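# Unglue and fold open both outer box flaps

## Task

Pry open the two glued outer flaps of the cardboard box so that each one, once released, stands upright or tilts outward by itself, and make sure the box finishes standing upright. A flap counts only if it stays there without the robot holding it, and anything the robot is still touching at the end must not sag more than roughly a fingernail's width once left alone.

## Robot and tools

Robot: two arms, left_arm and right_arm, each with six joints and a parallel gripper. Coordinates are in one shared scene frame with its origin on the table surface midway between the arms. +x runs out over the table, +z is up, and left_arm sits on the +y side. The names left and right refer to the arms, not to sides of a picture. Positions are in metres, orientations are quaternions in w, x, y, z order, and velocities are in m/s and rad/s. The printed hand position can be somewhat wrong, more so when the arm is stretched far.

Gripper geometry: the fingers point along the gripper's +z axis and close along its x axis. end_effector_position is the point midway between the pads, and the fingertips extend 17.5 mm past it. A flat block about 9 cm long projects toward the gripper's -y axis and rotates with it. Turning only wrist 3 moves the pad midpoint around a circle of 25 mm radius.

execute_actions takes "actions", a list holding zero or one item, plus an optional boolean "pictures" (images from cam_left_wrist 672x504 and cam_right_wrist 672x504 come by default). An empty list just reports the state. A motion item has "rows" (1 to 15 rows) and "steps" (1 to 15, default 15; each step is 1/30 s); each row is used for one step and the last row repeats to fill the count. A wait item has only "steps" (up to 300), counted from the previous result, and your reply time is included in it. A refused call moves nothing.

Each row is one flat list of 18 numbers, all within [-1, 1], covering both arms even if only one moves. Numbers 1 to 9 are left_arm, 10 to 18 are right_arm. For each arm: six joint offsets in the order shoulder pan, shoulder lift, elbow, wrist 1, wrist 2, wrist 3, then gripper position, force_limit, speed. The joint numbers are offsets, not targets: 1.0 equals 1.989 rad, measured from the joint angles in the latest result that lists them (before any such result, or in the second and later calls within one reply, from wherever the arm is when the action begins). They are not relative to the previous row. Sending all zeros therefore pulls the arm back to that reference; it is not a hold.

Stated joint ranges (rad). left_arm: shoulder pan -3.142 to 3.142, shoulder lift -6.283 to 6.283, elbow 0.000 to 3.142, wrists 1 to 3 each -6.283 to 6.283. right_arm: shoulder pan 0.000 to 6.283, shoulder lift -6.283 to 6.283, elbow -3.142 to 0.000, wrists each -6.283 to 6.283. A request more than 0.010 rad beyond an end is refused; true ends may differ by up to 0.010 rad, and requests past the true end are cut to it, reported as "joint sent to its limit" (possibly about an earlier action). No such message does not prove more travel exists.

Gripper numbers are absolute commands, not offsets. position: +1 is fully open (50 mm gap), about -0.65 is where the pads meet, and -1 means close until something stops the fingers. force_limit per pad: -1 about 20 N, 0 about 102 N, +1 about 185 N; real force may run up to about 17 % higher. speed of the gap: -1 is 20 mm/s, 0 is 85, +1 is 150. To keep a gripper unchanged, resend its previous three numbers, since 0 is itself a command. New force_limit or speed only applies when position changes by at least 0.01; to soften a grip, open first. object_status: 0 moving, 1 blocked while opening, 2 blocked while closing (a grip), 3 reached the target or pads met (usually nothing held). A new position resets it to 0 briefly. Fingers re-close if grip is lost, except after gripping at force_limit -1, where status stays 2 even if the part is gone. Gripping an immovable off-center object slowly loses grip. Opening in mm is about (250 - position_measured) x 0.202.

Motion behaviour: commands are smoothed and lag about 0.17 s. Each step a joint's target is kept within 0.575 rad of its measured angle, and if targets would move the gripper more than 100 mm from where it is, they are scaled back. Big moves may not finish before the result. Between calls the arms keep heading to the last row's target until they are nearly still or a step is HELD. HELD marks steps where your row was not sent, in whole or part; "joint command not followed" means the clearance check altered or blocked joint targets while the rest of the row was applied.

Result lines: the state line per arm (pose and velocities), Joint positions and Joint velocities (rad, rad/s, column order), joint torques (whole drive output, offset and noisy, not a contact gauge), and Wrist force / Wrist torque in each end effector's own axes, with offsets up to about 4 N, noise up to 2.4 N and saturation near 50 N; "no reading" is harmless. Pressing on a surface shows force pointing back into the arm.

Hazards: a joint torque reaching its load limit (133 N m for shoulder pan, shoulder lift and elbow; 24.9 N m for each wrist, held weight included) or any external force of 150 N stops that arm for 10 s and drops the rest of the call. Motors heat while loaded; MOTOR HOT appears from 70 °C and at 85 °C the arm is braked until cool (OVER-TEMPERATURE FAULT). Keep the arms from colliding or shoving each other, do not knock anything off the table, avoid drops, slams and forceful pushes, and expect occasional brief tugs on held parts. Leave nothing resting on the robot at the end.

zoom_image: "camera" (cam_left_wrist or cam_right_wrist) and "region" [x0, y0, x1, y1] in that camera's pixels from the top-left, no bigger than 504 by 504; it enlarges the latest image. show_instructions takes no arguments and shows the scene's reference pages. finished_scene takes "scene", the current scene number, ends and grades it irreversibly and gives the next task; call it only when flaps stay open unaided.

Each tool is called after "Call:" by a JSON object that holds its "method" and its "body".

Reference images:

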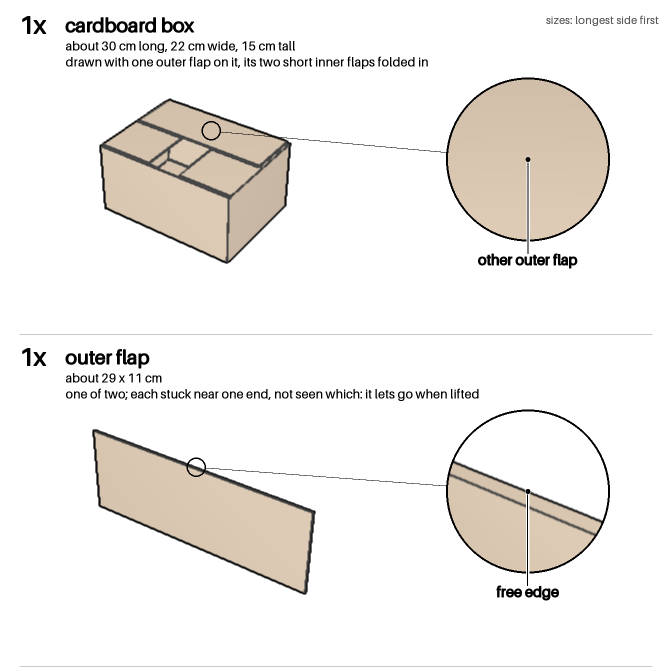

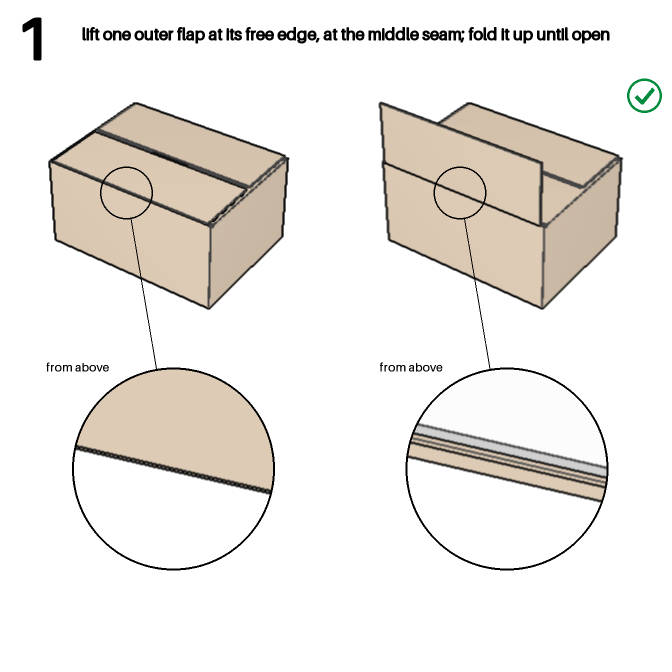

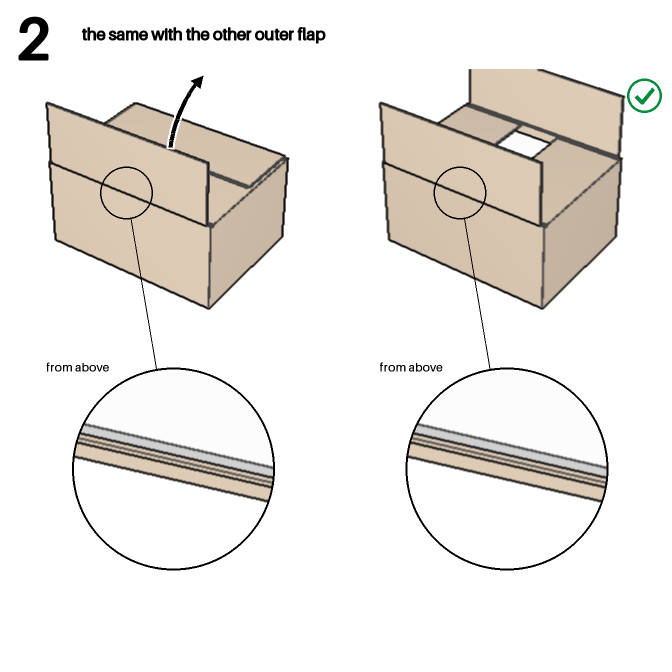

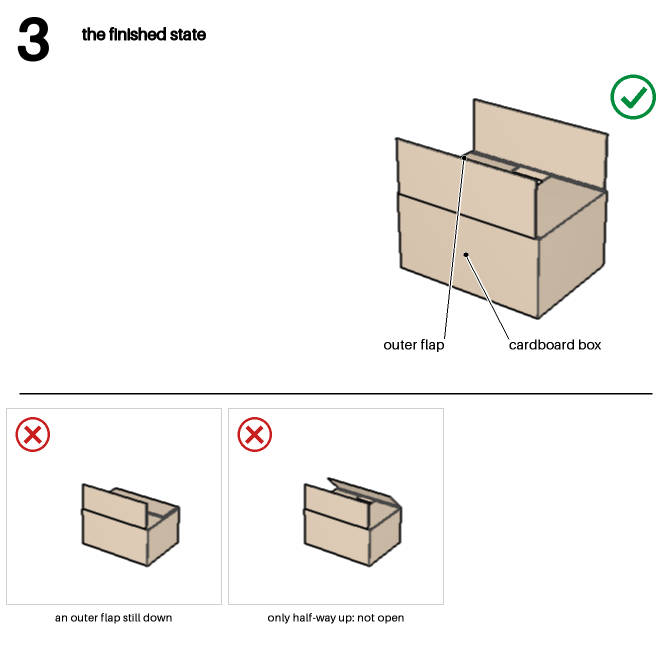

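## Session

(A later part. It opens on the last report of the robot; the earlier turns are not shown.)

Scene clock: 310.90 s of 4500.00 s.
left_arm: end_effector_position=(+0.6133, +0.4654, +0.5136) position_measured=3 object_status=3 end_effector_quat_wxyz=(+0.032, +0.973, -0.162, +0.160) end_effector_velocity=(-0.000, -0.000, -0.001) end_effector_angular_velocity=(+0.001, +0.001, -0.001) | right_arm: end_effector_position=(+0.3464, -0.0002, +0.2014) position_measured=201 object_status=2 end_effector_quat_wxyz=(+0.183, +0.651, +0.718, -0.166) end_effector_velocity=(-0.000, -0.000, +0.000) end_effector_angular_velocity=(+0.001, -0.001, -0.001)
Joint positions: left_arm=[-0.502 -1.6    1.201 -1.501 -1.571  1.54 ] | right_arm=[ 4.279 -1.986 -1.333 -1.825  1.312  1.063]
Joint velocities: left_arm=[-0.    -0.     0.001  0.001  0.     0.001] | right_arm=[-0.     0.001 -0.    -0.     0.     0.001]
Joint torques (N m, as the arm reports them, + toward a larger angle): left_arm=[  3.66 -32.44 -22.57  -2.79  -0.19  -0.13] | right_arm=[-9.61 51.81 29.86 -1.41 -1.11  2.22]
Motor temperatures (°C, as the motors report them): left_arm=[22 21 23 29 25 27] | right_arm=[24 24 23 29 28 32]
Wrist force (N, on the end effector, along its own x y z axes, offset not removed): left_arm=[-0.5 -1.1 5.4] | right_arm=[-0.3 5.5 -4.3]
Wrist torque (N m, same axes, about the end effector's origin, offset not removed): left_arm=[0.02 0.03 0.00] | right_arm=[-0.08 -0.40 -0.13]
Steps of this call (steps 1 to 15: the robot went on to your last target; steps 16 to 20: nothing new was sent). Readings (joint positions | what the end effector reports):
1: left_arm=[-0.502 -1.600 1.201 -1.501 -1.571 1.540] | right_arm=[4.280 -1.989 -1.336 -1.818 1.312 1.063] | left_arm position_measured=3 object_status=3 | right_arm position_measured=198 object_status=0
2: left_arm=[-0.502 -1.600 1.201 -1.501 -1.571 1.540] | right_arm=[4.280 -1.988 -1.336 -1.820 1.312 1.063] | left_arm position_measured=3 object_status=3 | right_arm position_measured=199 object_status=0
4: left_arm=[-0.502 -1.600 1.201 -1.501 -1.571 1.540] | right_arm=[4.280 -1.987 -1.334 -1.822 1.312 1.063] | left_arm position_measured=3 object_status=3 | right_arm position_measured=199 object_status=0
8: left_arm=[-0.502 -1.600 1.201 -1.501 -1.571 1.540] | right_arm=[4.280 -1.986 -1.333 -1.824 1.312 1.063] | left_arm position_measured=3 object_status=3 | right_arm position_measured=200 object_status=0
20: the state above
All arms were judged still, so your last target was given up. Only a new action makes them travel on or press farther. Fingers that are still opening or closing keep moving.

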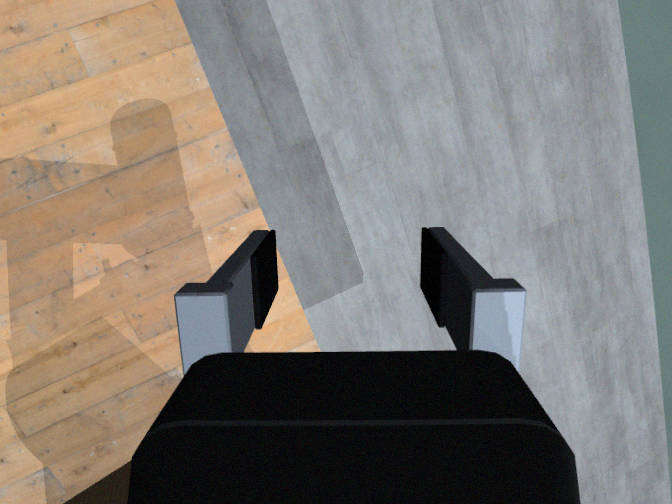

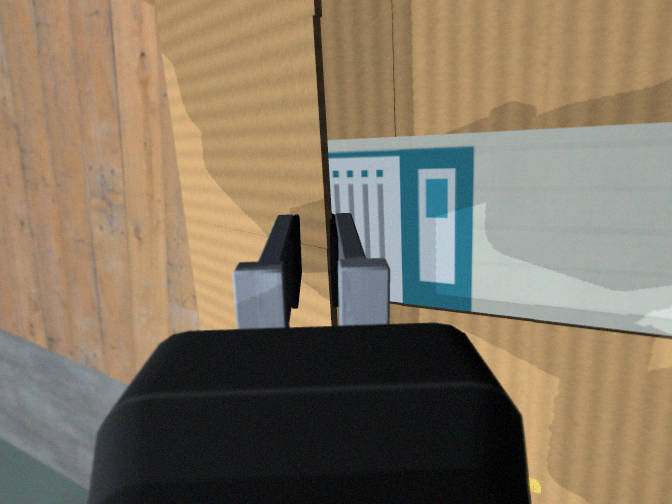

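Call:
{"method": "execute_actions", "body": {"actions": [{"rows":[[0,0,0,0,0,0,1,0,0,-0.0044,0.0088,0.0006,-0.0094,0,0,-0.35,-0.6,-0.8],[0,0,0,0,0,0,1,0,0,-0.0044,0.0088,0.0006,-0.0094,0,0,-0.35,-0.6,-0.8],[0,0,0,0,0,0,1,0,0,-0.0044,0.0088,0.0006,-0.0094,0,0,-0.35,-0.6,-0.8],[0,0,0,0,0,0,1,0,0,-0.0089,0.0176,0.0012,-0.0187,0,0,-0.35,-0.6,-0.8],[0,0,0,0,0,0,1,0,0,-0.0089,0.0176,0.0012,-0.0187,0,0,-0.35,-0.6,-0.8],[0,0,0,0,0,0,1,0,0,-0.0089,0.0176,0.0012,-0.0187,0,0,-0.35,-0.6,-0.8],[0,0,0,0,0,0,1,0,0,-0.0133,0.0263,0.0017,-0.028,0,0,-0.35,-0.6,-0.8],[0,0,0,0,0,0,1,0,0,-0.0133,0.0263,0.0017,-0.028,0,0,-0.35,-0.6,-0.8],[0,0,0,0,0,0,1,0,0,-0.0133,0.0263,0.0017,-0.028,0,0,-0.35,-0.6,-0.8],[0,0,0,0,0,0,1,0,0,-0.0177,0.0351,0.0023,-0.0374,0,0,-0.35,-0.6,-0.8]],"steps":15}], "pictures": false}}

Call:
{"method": "execute_actions", "body": {"actions": [{"steps":20}]}}

Call:
{"method": "execute_actions", "body": {"actions": [{"rows":[[0,0,0,0,0,0,1,0,0,-0.0107,0.0106,-0.0118,0.0012,0,0,1,-0.6,-0.6],[0,0,0,0,0,0,1,0,0,-0.0107,0.0106,-0.0118,0.0012,0,0,1,-0.6,-0.6],[0,0,0,0,0,0,1,0,0,-0.0107,0.0106,-0.0118,0.0012,0,0,1,-0.6,-0.6],[0,0,0,0,0,0,1,0,0,-0.0214,0.0212,-0.0236,0.0025,0,0,1,-0.6,-0.6],[0,0,0,0,0,0,1,0,0,-0.0214,0.0212,-0.0236,0.0025,0,0,1,-0.6,-0.6],[0,0,0,0,0,0,1,0,0,-0.0214,0.0212,-0.0236,0.0025,0,0,1,-0.6,-0.6],[0,0,0,0,0,0,1,0,0,-0.0321,0.0317,-0.0354,0.0038,0,0,1,-0.6,-0.6],[0,0,0,0,0,0,1,0,0,-0.0321,0.0317,-0.0354,0.0038,0,0,1,-0.6,-0.6],[0,0,0,0,0,0,1,0,0,-0.0321,0.0317,-0.0354,0.0038,0,0,1,-0.6,-0.6],[0,0,0,0,0,0,1,0,0,-0.0428,0.0423,-0.0472,0.005,0,0,1,-0.6,-0.6]],"steps":15}], "pictures": false}}

Call:
{"method": "execute_actions", "body": {"actions": [{"steps":20}], "pictures": false}}

Call:
{"method": "execute_actions", "body": {"actions": [{"rows":[[0,0,0,0,0,0,1,0,0,-0.0107,0.0106,-0.0118,0.0012,0,0,1,-0.6,-0.6],[0,0,0,0,0,0,1,0,0,-0.0107,0.0106,-0.0118,0.0012,0,0,1,-0.6,-0.6],[0,0,0,0,0,0,1,0,0,-0.0107,0.0106,-0.0118,0.0012,0,0,1,-0.6,-0.6],[0,0,0,0,0,0,1,0,0,-0.0214,0.0212,-0.0236,0.0025,0,0,1,-0.6,-0.6],[0,0,0,0,0,0,1,0,0,-0.0214,0.0212,-0.0236,0.0025,0,0,1,-0.6,-0.6],[0,0,0,0,0,0,1,0,0,-0.0214,0.0212,-0.0236,0.0025,0,0,1,-0.6,-0.6],[0,0,0,0,0,0,1,0,0,-0.0321,0.0317,-0.0354,0.0038,0,0,1,-0.6,-0.6],[0,0,0,0,0,0,1,0,0,-0.0321,0.0317,-0.0354,0.0038,0,0,1,-0.6,-0.6],[0,0,0,0,0,0,1,0,0,-0.0321,0.0317,-0.0354,0.0038,0,0,1,-0.6,-0.6],[0,0,0,0,0,0,1,0,0,-0.0428,0.0423,-0.0472,0.005,0,0,1,-0.6,-0.6]],"steps":15}], "pictures": false}}

Call:
{"method": "execute_actions", "body": {"actions": [{"steps":20}]}}

Scene clock: 340.90 s of 4500.00 s.
left_arm: end_effector_position=(+0.6133, +0.4654, +0.5136) position_measured=3 object_status=3 end_effector_quat_wxyz=(+0.032, +0.973, -0.162, +0.160) end_effector_velocity=(+0.000, -0.000, +0.000) end_effector_angular_velocity=(-0.000, -0.000, -0.001) | right_arm: end_effector_position=(+0.3484, -0.0296, +0.2352) position_measured=205 object_status=3 end_effector_quat_wxyz=(+0.180, +0.662, +0.708, -0.168) end_effector_velocity=(+0.000, -0.043, +0.047) end_effector_angular_velocity=(-0.002, +0.001, -0.043)
Joint positions: left_arm=[-0.502 -1.6    1.201 -1.501 -1.571  1.54 ] | right_arm=[ 4.25  -1.927 -1.329 -1.888  1.312  1.063]
Joint velocities: left_arm=[-0.001  0.    -0.     0.     0.    -0.   ] | right_arm=[-0.042  0.084  0.004 -0.09   0.001  0.001]
Joint torques (N m, as the arm reports them, + toward a larger angle): left_arm=[  3.43 -32.06 -22.86  -2.78  -0.17  -0.14] | right_arm=[-10.62  49.76  31.9   -0.65  -0.14   1.97]
Motor temperatures (°C, as the motors report them): left_arm=[22 21 23 29 25 27] | right_arm=[24 24 23 29 28 32]
Wrist force (N, on the end effector, along its own x y z axes, offset not removed): left_arm=[0.0 -2.5 1.6] | right_arm=[1.2 -2.2 0.3]
Wrist torque (N m, same axes, about the end effector's origin, offset not removed): left_arm=[-0.20 -0.18 -0.05] | right_arm=[-0.52 0.00 -0.01]
Steps of this call (steps 1 to 90: nothing new was sent; then 26.50 s passed at rest; steps 91 to 105: all 15 steps of this action). Readings (joint positions | what the end effector reports):
91: left_arm=[-0.502 -1.600 1.201 -1.501 -1.571 1.540] | right_arm=[4.279 -1.986 -1.333 -1.825 1.312 1.063] | left_arm position_measured=3 object_status=3 | right_arm position_measured=201 object_status=0
92: left_arm=[-0.502 -1.600 1.201 -1.501 -1.571 1.540] | right_arm=[4.279 -1.984 -1.333 -1.826 1.312 1.063] | left_arm position_measured=3 object_status=3 | right_arm position_measured=201 object_status=0
94: left_arm=[-0.502 -1.600 1.201 -1.501 -1.571 1.540] | right_arm=[4.276 -1.978 -1.332 -1.832 1.312 1.063] | left_arm position_measured=3 object_status=3 | right_arm position_measured=204 object_status=0
98: left_arm=[-0.502 -1.600 1.201 -1.501 -1.571 1.540] | right_arm=[4.267 -1.961 -1.331 -1.851 1.312 1.063] | left_arm position_measured=3 object_status=3 | right_arm position_measured=205 object_status=0
105: the state above

Scene clock: 341.57 s of 4500.00 s.
left_arm: end_effector_position=(+0.6133, +0.4654, +0.5136) position_measured=3 object_status=3 end_effector_quat_wxyz=(+0.032, +0.973, -0.162, +0.160) end_effector_velocity=(+0.000, +0.000, -0.000) end_effector_angular_velocity=(+0.000, +0.000, +0.000) | right_arm: end_effector_position=(+0.3484, -0.0351, +0.2412) position_measured=205 object_status=3 end_effector_quat_wxyz=(+0.180, +0.663, +0.706, -0.169) end_effector_velocity=(+0.001, +0.000, +0.002) end_effector_angular_velocity=(+0.003, -0.003, +0.001)
Joint positions: left_arm=[-0.502 -1.6    1.201 -1.501 -1.571  1.54 ] | right_arm=[ 4.244 -1.916 -1.328 -1.899  1.312  1.063]
Joint velocities: left_arm=[ 0.001 -0.     0.001 -0.    -0.     0.001] | right_arm=[-0.     0.002  0.002  0.001 -0.002 -0.001]
Joint torques (N m, as the arm reports them, + toward a larger angle): left_arm=[  3.46 -31.91 -23.38  -2.79  -0.16  -0.2 ] | right_arm=[-12.23  50.8   33.42  -0.56  -0.08   1.99]
Motor temperatures (°C, as the motors report them): left_arm=[22 21 23 29 25 27] | right_arm=[24 24 23 29 28 32]
Wrist force (N, on the end effector, along its own x y z axes, offset not removed): left_arm=[0.1 1.5 4.7] | right_arm=[-1.8 0.2 -0.5]
Wrist torque (N m, same axes, about the end effector's origin, offset not removed): left_arm=[0.17 -0.16 0.04] | right_arm=[0.05 0.45 0.10]
Steps of this call (steps 1 to 20: the robot went on to your last target). Readings (joint positions | what the end effector reports):
1: left_arm=[-0.502 -1.600 1.201 -1.501 -1.571 1.540] | right_arm=[4.248 -1.924 -1.329 -1.890 1.312 1.063] | left_arm position_measured=3 object_status=3 | right_arm position_measured=205 object_status=3
2: left_arm=[-0.502 -1.600 1.201 -1.501 -1.571 1.540] | right_arm=[4.247 -1.922 -1.329 -1.892 1.312 1.063] | left_arm position_measured=3 object_status=3 | right_arm position_measured=205 object_status=3
4: left_arm=[-0.502 -1.600 1.201 -1.501 -1.571 1.540] | right_arm=[4.246 -1.920 -1.329 -1.895 1.312 1.063] | left_arm position_measured=3 object_status=3 | right_arm position_measured=205 object_status=3
8: left_arm=[-0.502 -1.600 1.201 -1.501 -1.571 1.540] | right_arm=[4.245 -1.917 -1.328 -1.898 1.312 1.063] | left_arm position_measured=3 object_status=3 | right_arm position_measured=205 object_status=3
20: the state above

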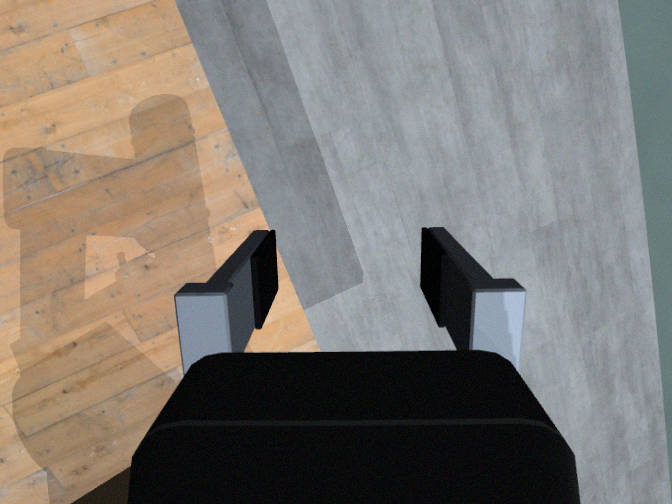

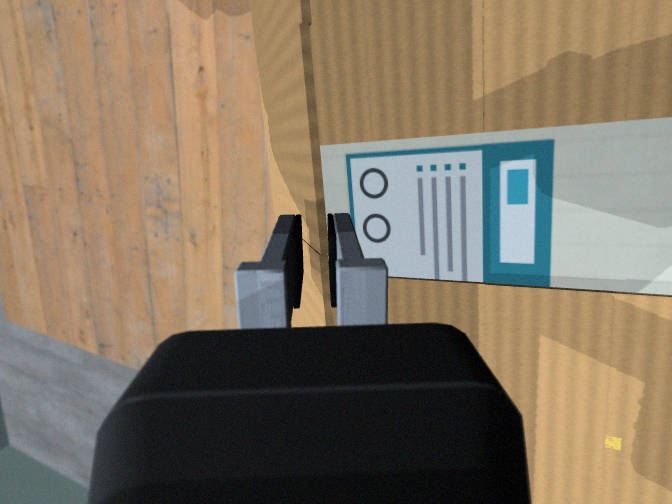

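Scene clock: 342.07 s of 4500.00 s.
left_arm: end_effector_position=(+0.6133, +0.4654, +0.5136) position_measured=3 object_status=3 end_effector_quat_wxyz=(+0.032, +0.973, -0.162, +0.160) end_effector_velocity=(+0.000, +0.000, -0.000) end_effector_angular_velocity=(+0.000, +0.000, -0.000) | right_arm: end_effector_position=(+0.3568, -0.0891, +0.2473) position_measured=98 object_status=0 end_effector_quat_wxyz=(+0.174, +0.688, +0.682, -0.175) end_effector_velocity=(+0.008, -0.078, +0.007) end_effector_angular_velocity=(+0.000, -0.000, -0.102)
Joint positions: left_arm=[-0.502 -1.6    1.201 -1.501 -1.571  1.54 ] | right_arm=[ 4.172 -1.845 -1.407 -1.891  1.312  1.063]
Joint velocities: left_arm=[ 0. -0.  0. -0.  0.  0.] | right_arm=[-0.103  0.103 -0.115  0.012 -0.001 -0.001]
Joint torques (N m, as the arm reports them, + toward a larger angle): left_arm=[  3.76 -31.91 -22.76  -2.73  -0.08  -0.1 ] | right_arm=[-8.46 44.95 14.85  3.78 -0.21  2.23]
Motor temperatures (°C, as the motors report them): left_arm=[22 21 23 29 25 27] | right_arm=[24 24 23 29 28 32]
Wrist force (N, on the end effector, along its own x y z axes, offset not removed): left_arm=[2.3 -1.2 4.2] | right_arm=[-2.5 0.2 -3.9]
Wrist torque (N m, same axes, about the end effector's origin, offset not removed): left_arm=[-0.17 -0.39 0.10] | right_arm=[0.09 0.65 -0.12]
Steps of this call (steps 1 to 15: all 15 steps of this action). Readings (joint positions | what the end effector reports):
1: left_arm=[-0.502 -1.600 1.201 -1.501 -1.571 1.540] | right_arm=[4.244 -1.916 -1.328 -1.899 1.312 1.063] | left_arm position_measured=3 object_status=3 | right_arm position_measured=204 object_status=0
2: left_arm=[-0.502 -1.600 1.201 -1.501 -1.571 1.540] | right_arm=[4.243 -1.914 -1.330 -1.899 1.312 1.063] | left_arm position_measured=3 object_status=3 | right_arm position_measured=196 object_status=0
4: left_arm=[-0.502 -1.600 1.201 -1.501 -1.571 1.540] | right_arm=[4.236 -1.907 -1.338 -1.899 1.312 1.063] | left_arm position_measured=3 object_status=3 | right_arm position_measured=181 object_status=0
8: left_arm=[-0.502 -1.600 1.201 -1.501 -1.571 1.540] | right_arm=[4.214 -1.886 -1.361 -1.896 1.312 1.063] | left_arm position_measured=3 object_status=3 | right_arm position_measured=151 object_status=0
15: the state above

Scene clock: 342.73 s of 4500.00 s.
left_arm: end_effector_position=(+0.6133, +0.4654, +0.5136) position_measured=3 object_status=3 end_effector_quat_wxyz=(+0.032, +0.973, -0.162, +0.160) end_effector_velocity=(+0.000, +0.000, +0.001) end_effector_angular_velocity=(-0.001, -0.002, +0.000) | right_arm: end_effector_position=(+0.3577, -0.0990, +0.2481) position_measured=3 object_status=3 end_effector_quat_wxyz=(+0.173, +0.693, +0.678, -0.176) end_effector_velocity=(+0.000, -0.000, +0.002) end_effector_angular_velocity=(+0.003, -0.002, +0.000)
Joint positions: left_arm=[-0.502 -1.6    1.201 -1.501 -1.571  1.54 ] | right_arm=[ 4.159 -1.832 -1.422 -1.889  1.312  1.063]
Joint velocities: left_arm=[ 0.     0.    -0.002 -0.     0.    -0.   ] | right_arm=[-0.     0.003  0.001  0.    -0.    -0.001]
Joint torques (N m, as the arm reports them, + toward a larger angle): left_arm=[  3.49 -32.02 -23.25  -2.72  -0.03  -0.14] | right_arm=[-9.81 46.92 16.57  3.97 -0.07  2.03]
Motor temperatures (°C, as the motors report them): left_arm=[22 21 23 29 25 27] | right_arm=[24 24 23 29 28 32]
Wrist force (N, on the end effector, along its own x y z axes, offset not removed): left_arm=[1.5 -3.1 5.1] | right_arm=[1.6 -0.1 0.8]
Wrist torque (N m, same axes, about the end effector's origin, offset not removed): left_arm=[-0.39 -0.36 -0.11] | right_arm=[0.03 -0.30 -0.17]
Steps of this call (steps 1 to 20: the robot went on to your last target). Readings (joint positions | what the end effector reports):
1: left_arm=[-0.502 -1.600 1.201 -1.501 -1.571 1.540] | right_arm=[4.169 -1.842 -1.411 -1.890 1.312 1.063] | left_arm position_measured=3 object_status=3 | right_arm position_measured=90 object_status=0
2: left_arm=[-0.502 -1.600 1.201 -1.501 -1.571 1.540] | right_arm=[4.167 -1.839 -1.413 -1.890 1.312 1.063] | left_arm position_measured=3 object_status=3 | right_arm position_measured=82 object_status=0
4: left_arm=[-0.502 -1.600 1.201 -1.501 -1.571 1.540] | right_arm=[4.164 -1.836 -1.417 -1.890 1.312 1.063] | left_arm position_measured=3 object_status=3 | right_arm position_measured=67 object_status=0
8: left_arm=[-0.502 -1.600 1.201 -1.501 -1.571 1.540] | right_arm=[4.161 -1.833 -1.420 -1.889 1.312 1.063] | left_arm position_measured=3 object_status=3 | right_arm position_measured=37 object_status=0
20: the state above

Scene clock: 343.23 s of 4500.00 s.
left_arm: end_effector_position=(+0.6133, +0.4654, +0.5136) position_measured=3 object_status=3 end_effector_quat_wxyz=(+0.032, +0.973, -0.162, +0.160) end_effector_velocity=(-0.000, -0.001, -0.000) end_effector_angular_velocity=(-0.000, +0.001, -0.000) | right_arm: end_effector_position=(+0.3591, -0.1527, +0.2517) position_measured=3 object_status=3 end_effector_quat_wxyz=(+0.166, +0.717, +0.652, -0.182) end_effector_velocity=(-0.003, -0.078, +0.003) end_effector_angular_velocity=(-0.001, -0.000, -0.105)
Joint positions: left_arm=[-0.502 -1.6    1.201 -1.501 -1.571  1.54 ] | right_arm=[ 4.087 -1.761 -1.501 -1.881  1.312  1.063]
Joint velocities: left_arm=[-0.001  0.     0.001 -0.    -0.    -0.001] | right_arm=[-0.104  0.103 -0.116  0.011 -0.     0.001]
Joint torques (N m, as the arm reports them, + toward a larger angle): left_arm=[  3.8  -32.28 -23.24  -2.81  -0.11  -0.09] | right_arm=[-10.35  40.71  18.59   3.78  -0.09   1.99]
Motor temperatures (°C, as the motors report them): left_arm=[22 21 23 29 25 27] | right_arm=[24 24 23 29 28 32]
Wrist force (N, on the end effector, along its own x y z axes, offset not removed): left_arm=[0.8 -4.4 2.2] | right_arm=[2.2 -1.7 0.1]
Wrist torque (N m, same axes, about the end effector's origin, offset not removed): left_arm=[-0.67 -0.07 0.02] | right_arm=[-0.12 -0.07 -0.11]
Steps of this call (steps 1 to 15: all 15 steps of this action). Readings (joint positions | what the end effector reports):
1: left_arm=[-0.502 -1.600 1.201 -1.501 -1.571 1.540] | right_arm=[4.159 -1.832 -1.422 -1.889 1.312 1.063] | left_arm position_measured=3 object_status=3 | right_arm position_measured=3 object_status=3
2: left_arm=[-0.502 -1.600 1.201 -1.501 -1.571 1.540] | right_arm=[4.158 -1.830 -1.424 -1.889 1.312 1.063] | left_arm position_measured=3 object_status=3 | right_arm position_measured=3 object_status=3
4: left_arm=[-0.502 -1.600 1.201 -1.501 -1.571 1.540] | right_arm=[4.151 -1.823 -1.432 -1.888 1.312 1.063] | left_arm position_measured=3 object_status=3 | right_arm position_measured=3 object_status=3
8: left_arm=[-0.502 -1.600 1.201 -1.501 -1.571 1.540] | right_arm=[4.129 -1.802 -1.455 -1.886 1.312 1.063] | left_arm position_measured=3 object_status=3 | right_arm position_measured=3 object_status=3
15: the state above

Scene clock: 343.90 s of 4500.00 s.
left_arm: end_effector_position=(+0.6133, +0.4654, +0.5136) position_measured=3 object_status=3 end_effector_quat_wxyz=(+0.032, +0.973, -0.162, +0.160) end_effector_velocity=(-0.000, +0.001, +0.000) end_effector_angular_velocity=(-0.001, +0.000, +0.002) | right_arm: end_effector_position=(+0.3587, -0.1625, +0.2520) position_measured=3 object_status=3 end_effector_quat_wxyz=(+0.165, +0.721, +0.647, -0.183) end_effector_velocity=(-0.000, -0.001, -0.001) end_effector_angular_velocity=(-0.001, +0.002, -0.000)
Joint positions: left_arm=[-0.502 -1.6    1.201 -1.501 -1.571  1.54 ] | right_arm=[ 4.074 -1.748 -1.516 -1.879  1.312  1.063]
Joint velocities: left_arm=[ 0.001  0.    -0.     0.    -0.    -0.001] | right_arm=[-0.001 -0.    -0.001 -0.001  0.    -0.001]
Joint torques (N m, as the arm reports them, + toward a larger angle): left_arm=[  3.67 -31.89 -22.72  -2.76  -0.1   -0.12] | right_arm=[-11.85  44.25  14.17   3.26  -0.14   2.08]
Motor temperatures (°C, as the motors report them): left_arm=[22 21 23 29 25 27] | right_arm=[24 24 23 29 28 32]
Wrist force (N, on the end effector, along its own x y z axes, offset not removed): left_arm=[-1.3 -3.2 2.5] | right_arm=[2.3 0.5 0.0]
Wrist torque (N m, same axes, about the end effector's origin, offset not removed): left_arm=[-0.42 0.30 0.02] | right_arm=[0.07 0.01 -0.02]
Steps of this call (steps 1 to 20: the robot went on to your last target). Readings (joint positions | what the end effector reports):
1: left_arm=[-0.502 -1.600 1.201 -1.501 -1.571 1.540] | right_arm=[4.084 -1.758 -1.505 -1.880 1.312 1.063] | left_arm position_measured=3 object_status=3 | right_arm position_measured=3 object_status=3
2: left_arm=[-0.502 -1.600 1.201 -1.501 -1.571 1.540] | right_arm=[4.082 -1.755 -1.507 -1.880 1.312 1.063] | left_arm position_measured=3 object_status=3 | right_arm position_measured=3 object_status=3
4: left_arm=[-0.502 -1.600 1.201 -1.501 -1.571 1.540] | right_arm=[4.079 -1.752 -1.511 -1.880 1.312 1.063] | left_arm position_measured=3 object_status=3 | right_arm position_measured=3 object_status=3
8: left_arm=[-0.502 -1.600 1.201 -1.501 -1.571 1.540] | right_arm=[4.076 -1.749 -1.514 -1.879 1.312 1.063] | left_arm position_measured=3 object_status=3 | right_arm position_measured=3 object_status=3
20: the state above

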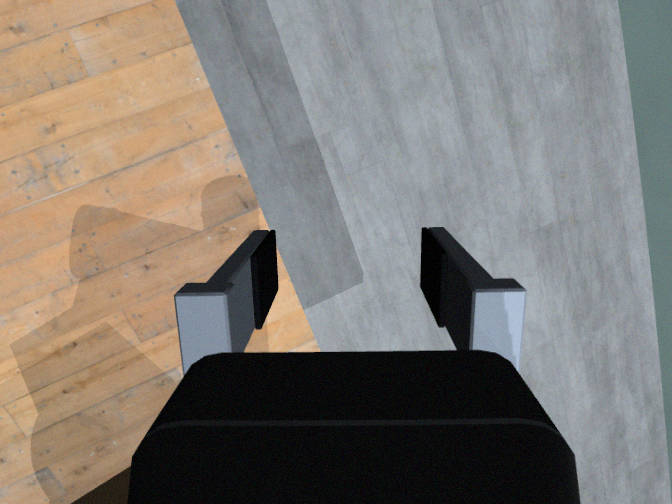

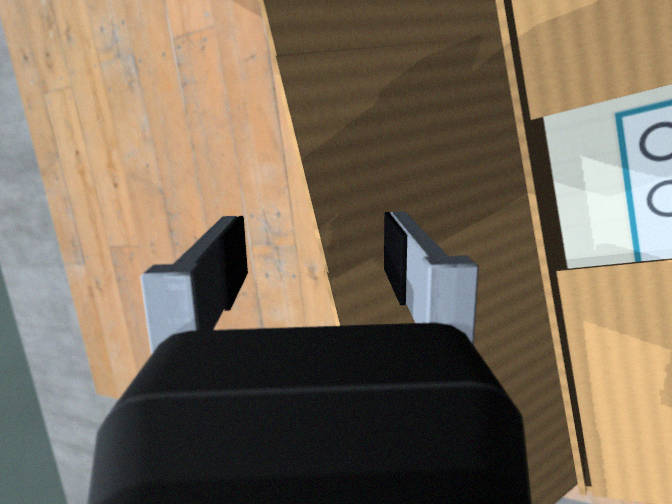

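Call:
{"method": "execute_actions", "body": {"actions": [{"rows":[[0,0,0,0,0,0,1,0,0,0,0.014,0.112,-0.126,0,0,1,-0.6,-0.6]],"steps":15}], "pictures": false}}

Call:
{"method": "execute_actions", "body": {"actions": [{"rows":[[0,0,0,0,0,0,1,0,0,0.066,0.065,0.052,0.1,0.13,-0.087,1,-0.6,-0.6]],"steps":15}], "pictures": false}}

Call:
{"method": "execute_actions", "body": {"actions": [{"steps":25}]}}

Scene clock: 352.30 s of 4500.00 s.
left_arm: end_effector_position=(+0.6133, +0.4654, +0.5136) position_measured=3 object_status=3 end_effector_quat_wxyz=(+0.032, +0.973, -0.162, +0.160) end_effector_velocity=(+0.000, +0.001, +0.000) end_effector_angular_velocity=(-0.000, -0.000, +0.002) | right_arm: end_effector_position=(+0.3519, -0.1710, +0.3475) position_measured=3 object_status=3 end_effector_quat_wxyz=(+0.165, +0.721, +0.647, -0.183) end_effector_velocity=(-0.005, -0.006, +0.033) end_effector_angular_velocity=(-0.006, +0.005, +0.002)
Joint positions: left_arm=[-0.502 -1.6    1.201 -1.501 -1.571  1.54 ] | right_arm=[ 4.074 -1.721 -1.303 -2.118  1.312  1.063]
Joint velocities: left_arm=[ 0.002  0.    -0.001  0.     0.    -0.001] | right_arm=[ 0.     0.005  0.078 -0.091 -0.001 -0.001]
Joint torques (N m, as the arm reports them, + toward a larger angle): left_arm=[  3.66 -31.93 -22.84  -2.83  -0.14  -0.05] | right_arm=[ 1.46 41.37 30.87 -0.53 -0.22  1.85]
Motor temperatures (°C, as the motors report them): left_arm=[22 21 23 29 25 27] | right_arm=[24 24 23 29 28 32]
Wrist force (N, on the end effector, along its own x y z axes, offset not removed): left_arm=[-1.0 -5.2 2.0] | right_arm=[-2.1 -2.2 0.7]
Wrist torque (N m, same axes, about the end effector's origin, offset not removed): left_arm=[-0.66 0.38 0.01] | right_arm=[-0.30 0.56 -0.11]
Steps of this call (steps 1 to 15: the robot went on to your last target; steps 16 to 90: nothing new was sent; then 4.90 s passed at rest; steps 91 to 105: all 15 steps of this action). Readings (joint positions | what the end effector reports):
91: left_arm=[-0.502 -1.600 1.201 -1.501 -1.571 1.540] | right_arm=[4.074 -1.748 -1.516 -1.879 1.312 1.063] | left_arm position_measured=3 object_status=3 | right_arm position_measured=3 object_status=3
92: left_arm=[-0.502 -1.600 1.201 -1.501 -1.571 1.540] | right_arm=[4.074 -1.746 -1.513 -1.882 1.312 1.063] | left_arm position_measured=3 object_status=3 | right_arm position_measured=3 object_status=3
94: left_arm=[-0.502 -1.600 1.201 -1.501 -1.571 1.540] | right_arm=[4.074 -1.737 -1.467 -1.929 1.312 1.063] | left_arm position_measured=3 object_status=3 | right_arm position_measured=3 object_status=3
98: left_arm=[-0.502 -1.600 1.201 -1.501 -1.571 1.540] | right_arm=[4.074 -1.726 -1.356 -2.056 1.312 1.063] | left_arm position_measured=3 object_status=3 | right_arm position_measured=3 object_status=3
105: the state above

Scene clock: 352.80 s of 4500.00 s.
left_arm: end_effector_position=(+0.6133, +0.4654, +0.5136) position_measured=3 object_status=3 end_effector_quat_wxyz=(+0.032, +0.973, -0.162, +0.160) end_effector_velocity=(-0.000, -0.001, +0.000) end_effector_angular_velocity=(-0.000, -0.000, -0.002) | right_arm: end_effector_position=(+0.2896, -0.0575, +0.4405) position_measured=3 object_status=3 end_effector_quat_wxyz=(+0.013, +0.664, +0.747, -0.013) end_effector_velocity=(-0.049, +0.062, +0.067) end_effector_angular_velocity=(+0.285, +0.008, +0.165)
Joint positions: left_arm=[-0.502 -1.6    1.201 -1.501 -1.571  1.54 ] | right_arm=[ 4.196 -1.601 -1.207 -1.934  1.55   0.902]
Joint velocities: left_arm=[-0.002  0.    -0.001  0.001  0.     0.   ] | right_arm=[ 0.073  0.071  0.053  0.117  0.153 -0.097]
Joint torques (N m, as the arm reports them, + toward a larger angle): left_arm=[  3.54 -32.12 -23.1   -2.89  -0.14  -0.04] | right_arm=[ 6.27 31.25 31.27  4.75  2.47 -2.33]
Motor temperatures (°C, as the motors report them): left_arm=[22 21 23 29 25 27] | right_arm=[24 24 23 29 28 32]
Wrist force (N, on the end effector, along its own x y z axes, offset not removed): left_arm=[0.7 -3.9 5.1] | right_arm=[0.2 -1.4 -0.9]
Wrist torque (N m, same axes, about the end effector's origin, offset not removed): left_arm=[-0.40 -0.16 -0.04] | right_arm=[-0.09 -0.04 -0.25]
Steps of this call (steps 1 to 15: all 15 steps of this action). Readings (joint positions | what the end effector reports):
1: left_arm=[-0.502 -1.600 1.201 -1.501 -1.571 1.540] | right_arm=[4.074 -1.721 -1.301 -2.121 1.312 1.063] | left_arm position_measured=3 object_status=3 | right_arm position_measured=3 object_status=3
2: left_arm=[-0.502 -1.600 1.201 -1.501 -1.571 1.540] | right_arm=[4.077 -1.717 -1.297 -2.120 1.315 1.060] | left_arm position_measured=3 object_status=3 | right_arm position_measured=3 object_status=3
4: left_arm=[-0.502 -1.600 1.201 -1.501 -1.571 1.540] | right_arm=[4.102 -1.693 -1.277 -2.087 1.354 1.028] | left_arm position_measured=3 object_status=3 | right_arm position_measured=3 object_status=3
8: left_arm=[-0.502 -1.600 1.201 -1.501 -1.571 1.540] | right_arm=[4.150 -1.646 -1.241 -2.009 1.454 0.964] | left_arm position_measured=3 object_status=3 | right_arm position_measured=3 object_status=3
15: the state above

Scene clock: 353.63 s of 4500.00 s.
left_arm: end_effector_position=(+0.6133, +0.4654, +0.5136) position_measured=3 object_status=3 end_effector_quat_wxyz=(+0.032, +0.973, -0.162, +0.160) end_effector_velocity=(+0.000, -0.000, +0.002) end_effector_angular_velocity=(-0.001, -0.003, -0.001) | right_arm: end_effector_position=(+0.2832, -0.0496, +0.4494) position_measured=3 object_status=3 end_effector_quat_wxyz=(+0.000, +0.656, +0.755, +0.001) end_effector_velocity=(-0.001, +0.000, +0.001) end_effector_angular_velocity=(+0.003, -0.000, +0.001)
Joint positions: left_arm=[-0.502 -1.6    1.201 -1.501 -1.571  1.54 ] | right_arm=[ 4.205 -1.592 -1.2   -1.919  1.57   0.89 ]
Joint velocities: left_arm=[-0.001  0.    -0.003 -0.     0.     0.001] | right_arm=[ 0.     0.002  0.     0.     0.001 -0.001]
Joint torques (N m, as the arm reports them, + toward a larger angle): left_arm=[  3.67 -32.   -22.69  -2.88  -0.09  -0.08] | right_arm=[ 9.52 35.74 32.91  5.24  2.45 -2.4 ]
Motor temperatures (°C, as the motors report them): left_arm=[22 21 23 29 25 27] | right_arm=[24 24 23 29 28 32]
Wrist force (N, on the end effector, along its own x y z axes, offset not removed): left_arm=[-1.1 -3.3 2.1] | right_arm=[-1.7 -1.4 1.1]
Wrist torque (N m, same axes, about the end effector's origin, offset not removed): left_arm=[-0.49 0.09 0.09] | right_arm=[-0.18 0.25 -0.03]
Steps of this call (steps 1 to 25: the robot went on to your last target). Readings (joint positions | what the end effector reports):
1: left_arm=[-0.502 -1.600 1.201 -1.501 -1.571 1.540] | right_arm=[4.198 -1.599 -1.205 -1.931 1.555 0.899] | left_arm position_measured=3 object_status=3 | right_arm position_measured=3 object_status=3
2: left_arm=[-0.502 -1.600 1.201 -1.501 -1.571 1.540] | right_arm=[4.200 -1.597 -1.204 -1.928 1.558 0.897] | left_arm position_measured=3 object_status=3 | right_arm position_measured=3 object_status=3
4: left_arm=[-0.502 -1.600 1.201 -1.501 -1.571 1.540] | right_arm=[4.202 -1.595 -1.202 -1.924 1.563 0.894] | left_arm position_measured=3 object_status=3 | right_arm position_measured=3 object_status=3
8: left_arm=[-0.502 -1.600 1.201 -1.501 -1.571 1.540] | right_arm=[4.204 -1.593 -1.201 -1.921 1.568 0.891] | left_arm position_measured=3 object_status=3 | right_arm position_measured=3 object_status=3
25: the state above

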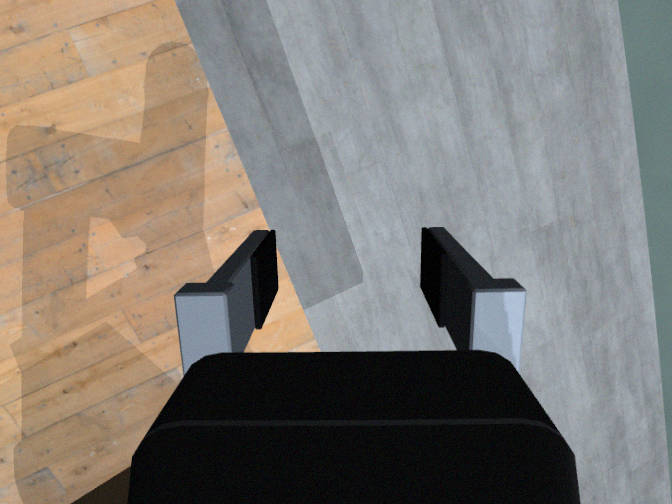

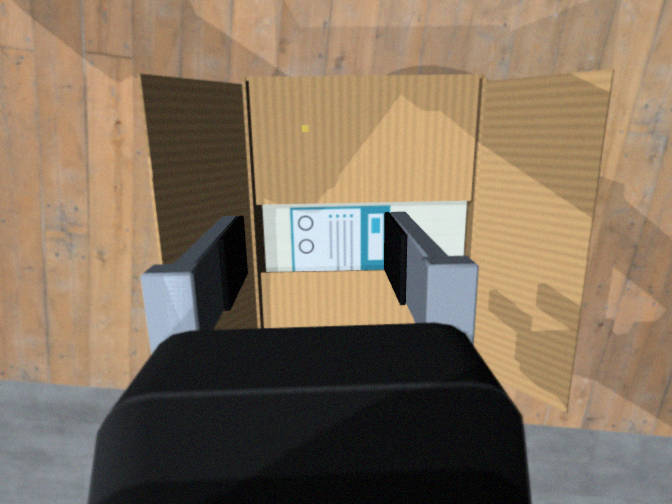

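Call:
{"method": "finished_scene", "body": {"scene": 1}}

The scene is finished: the task was done.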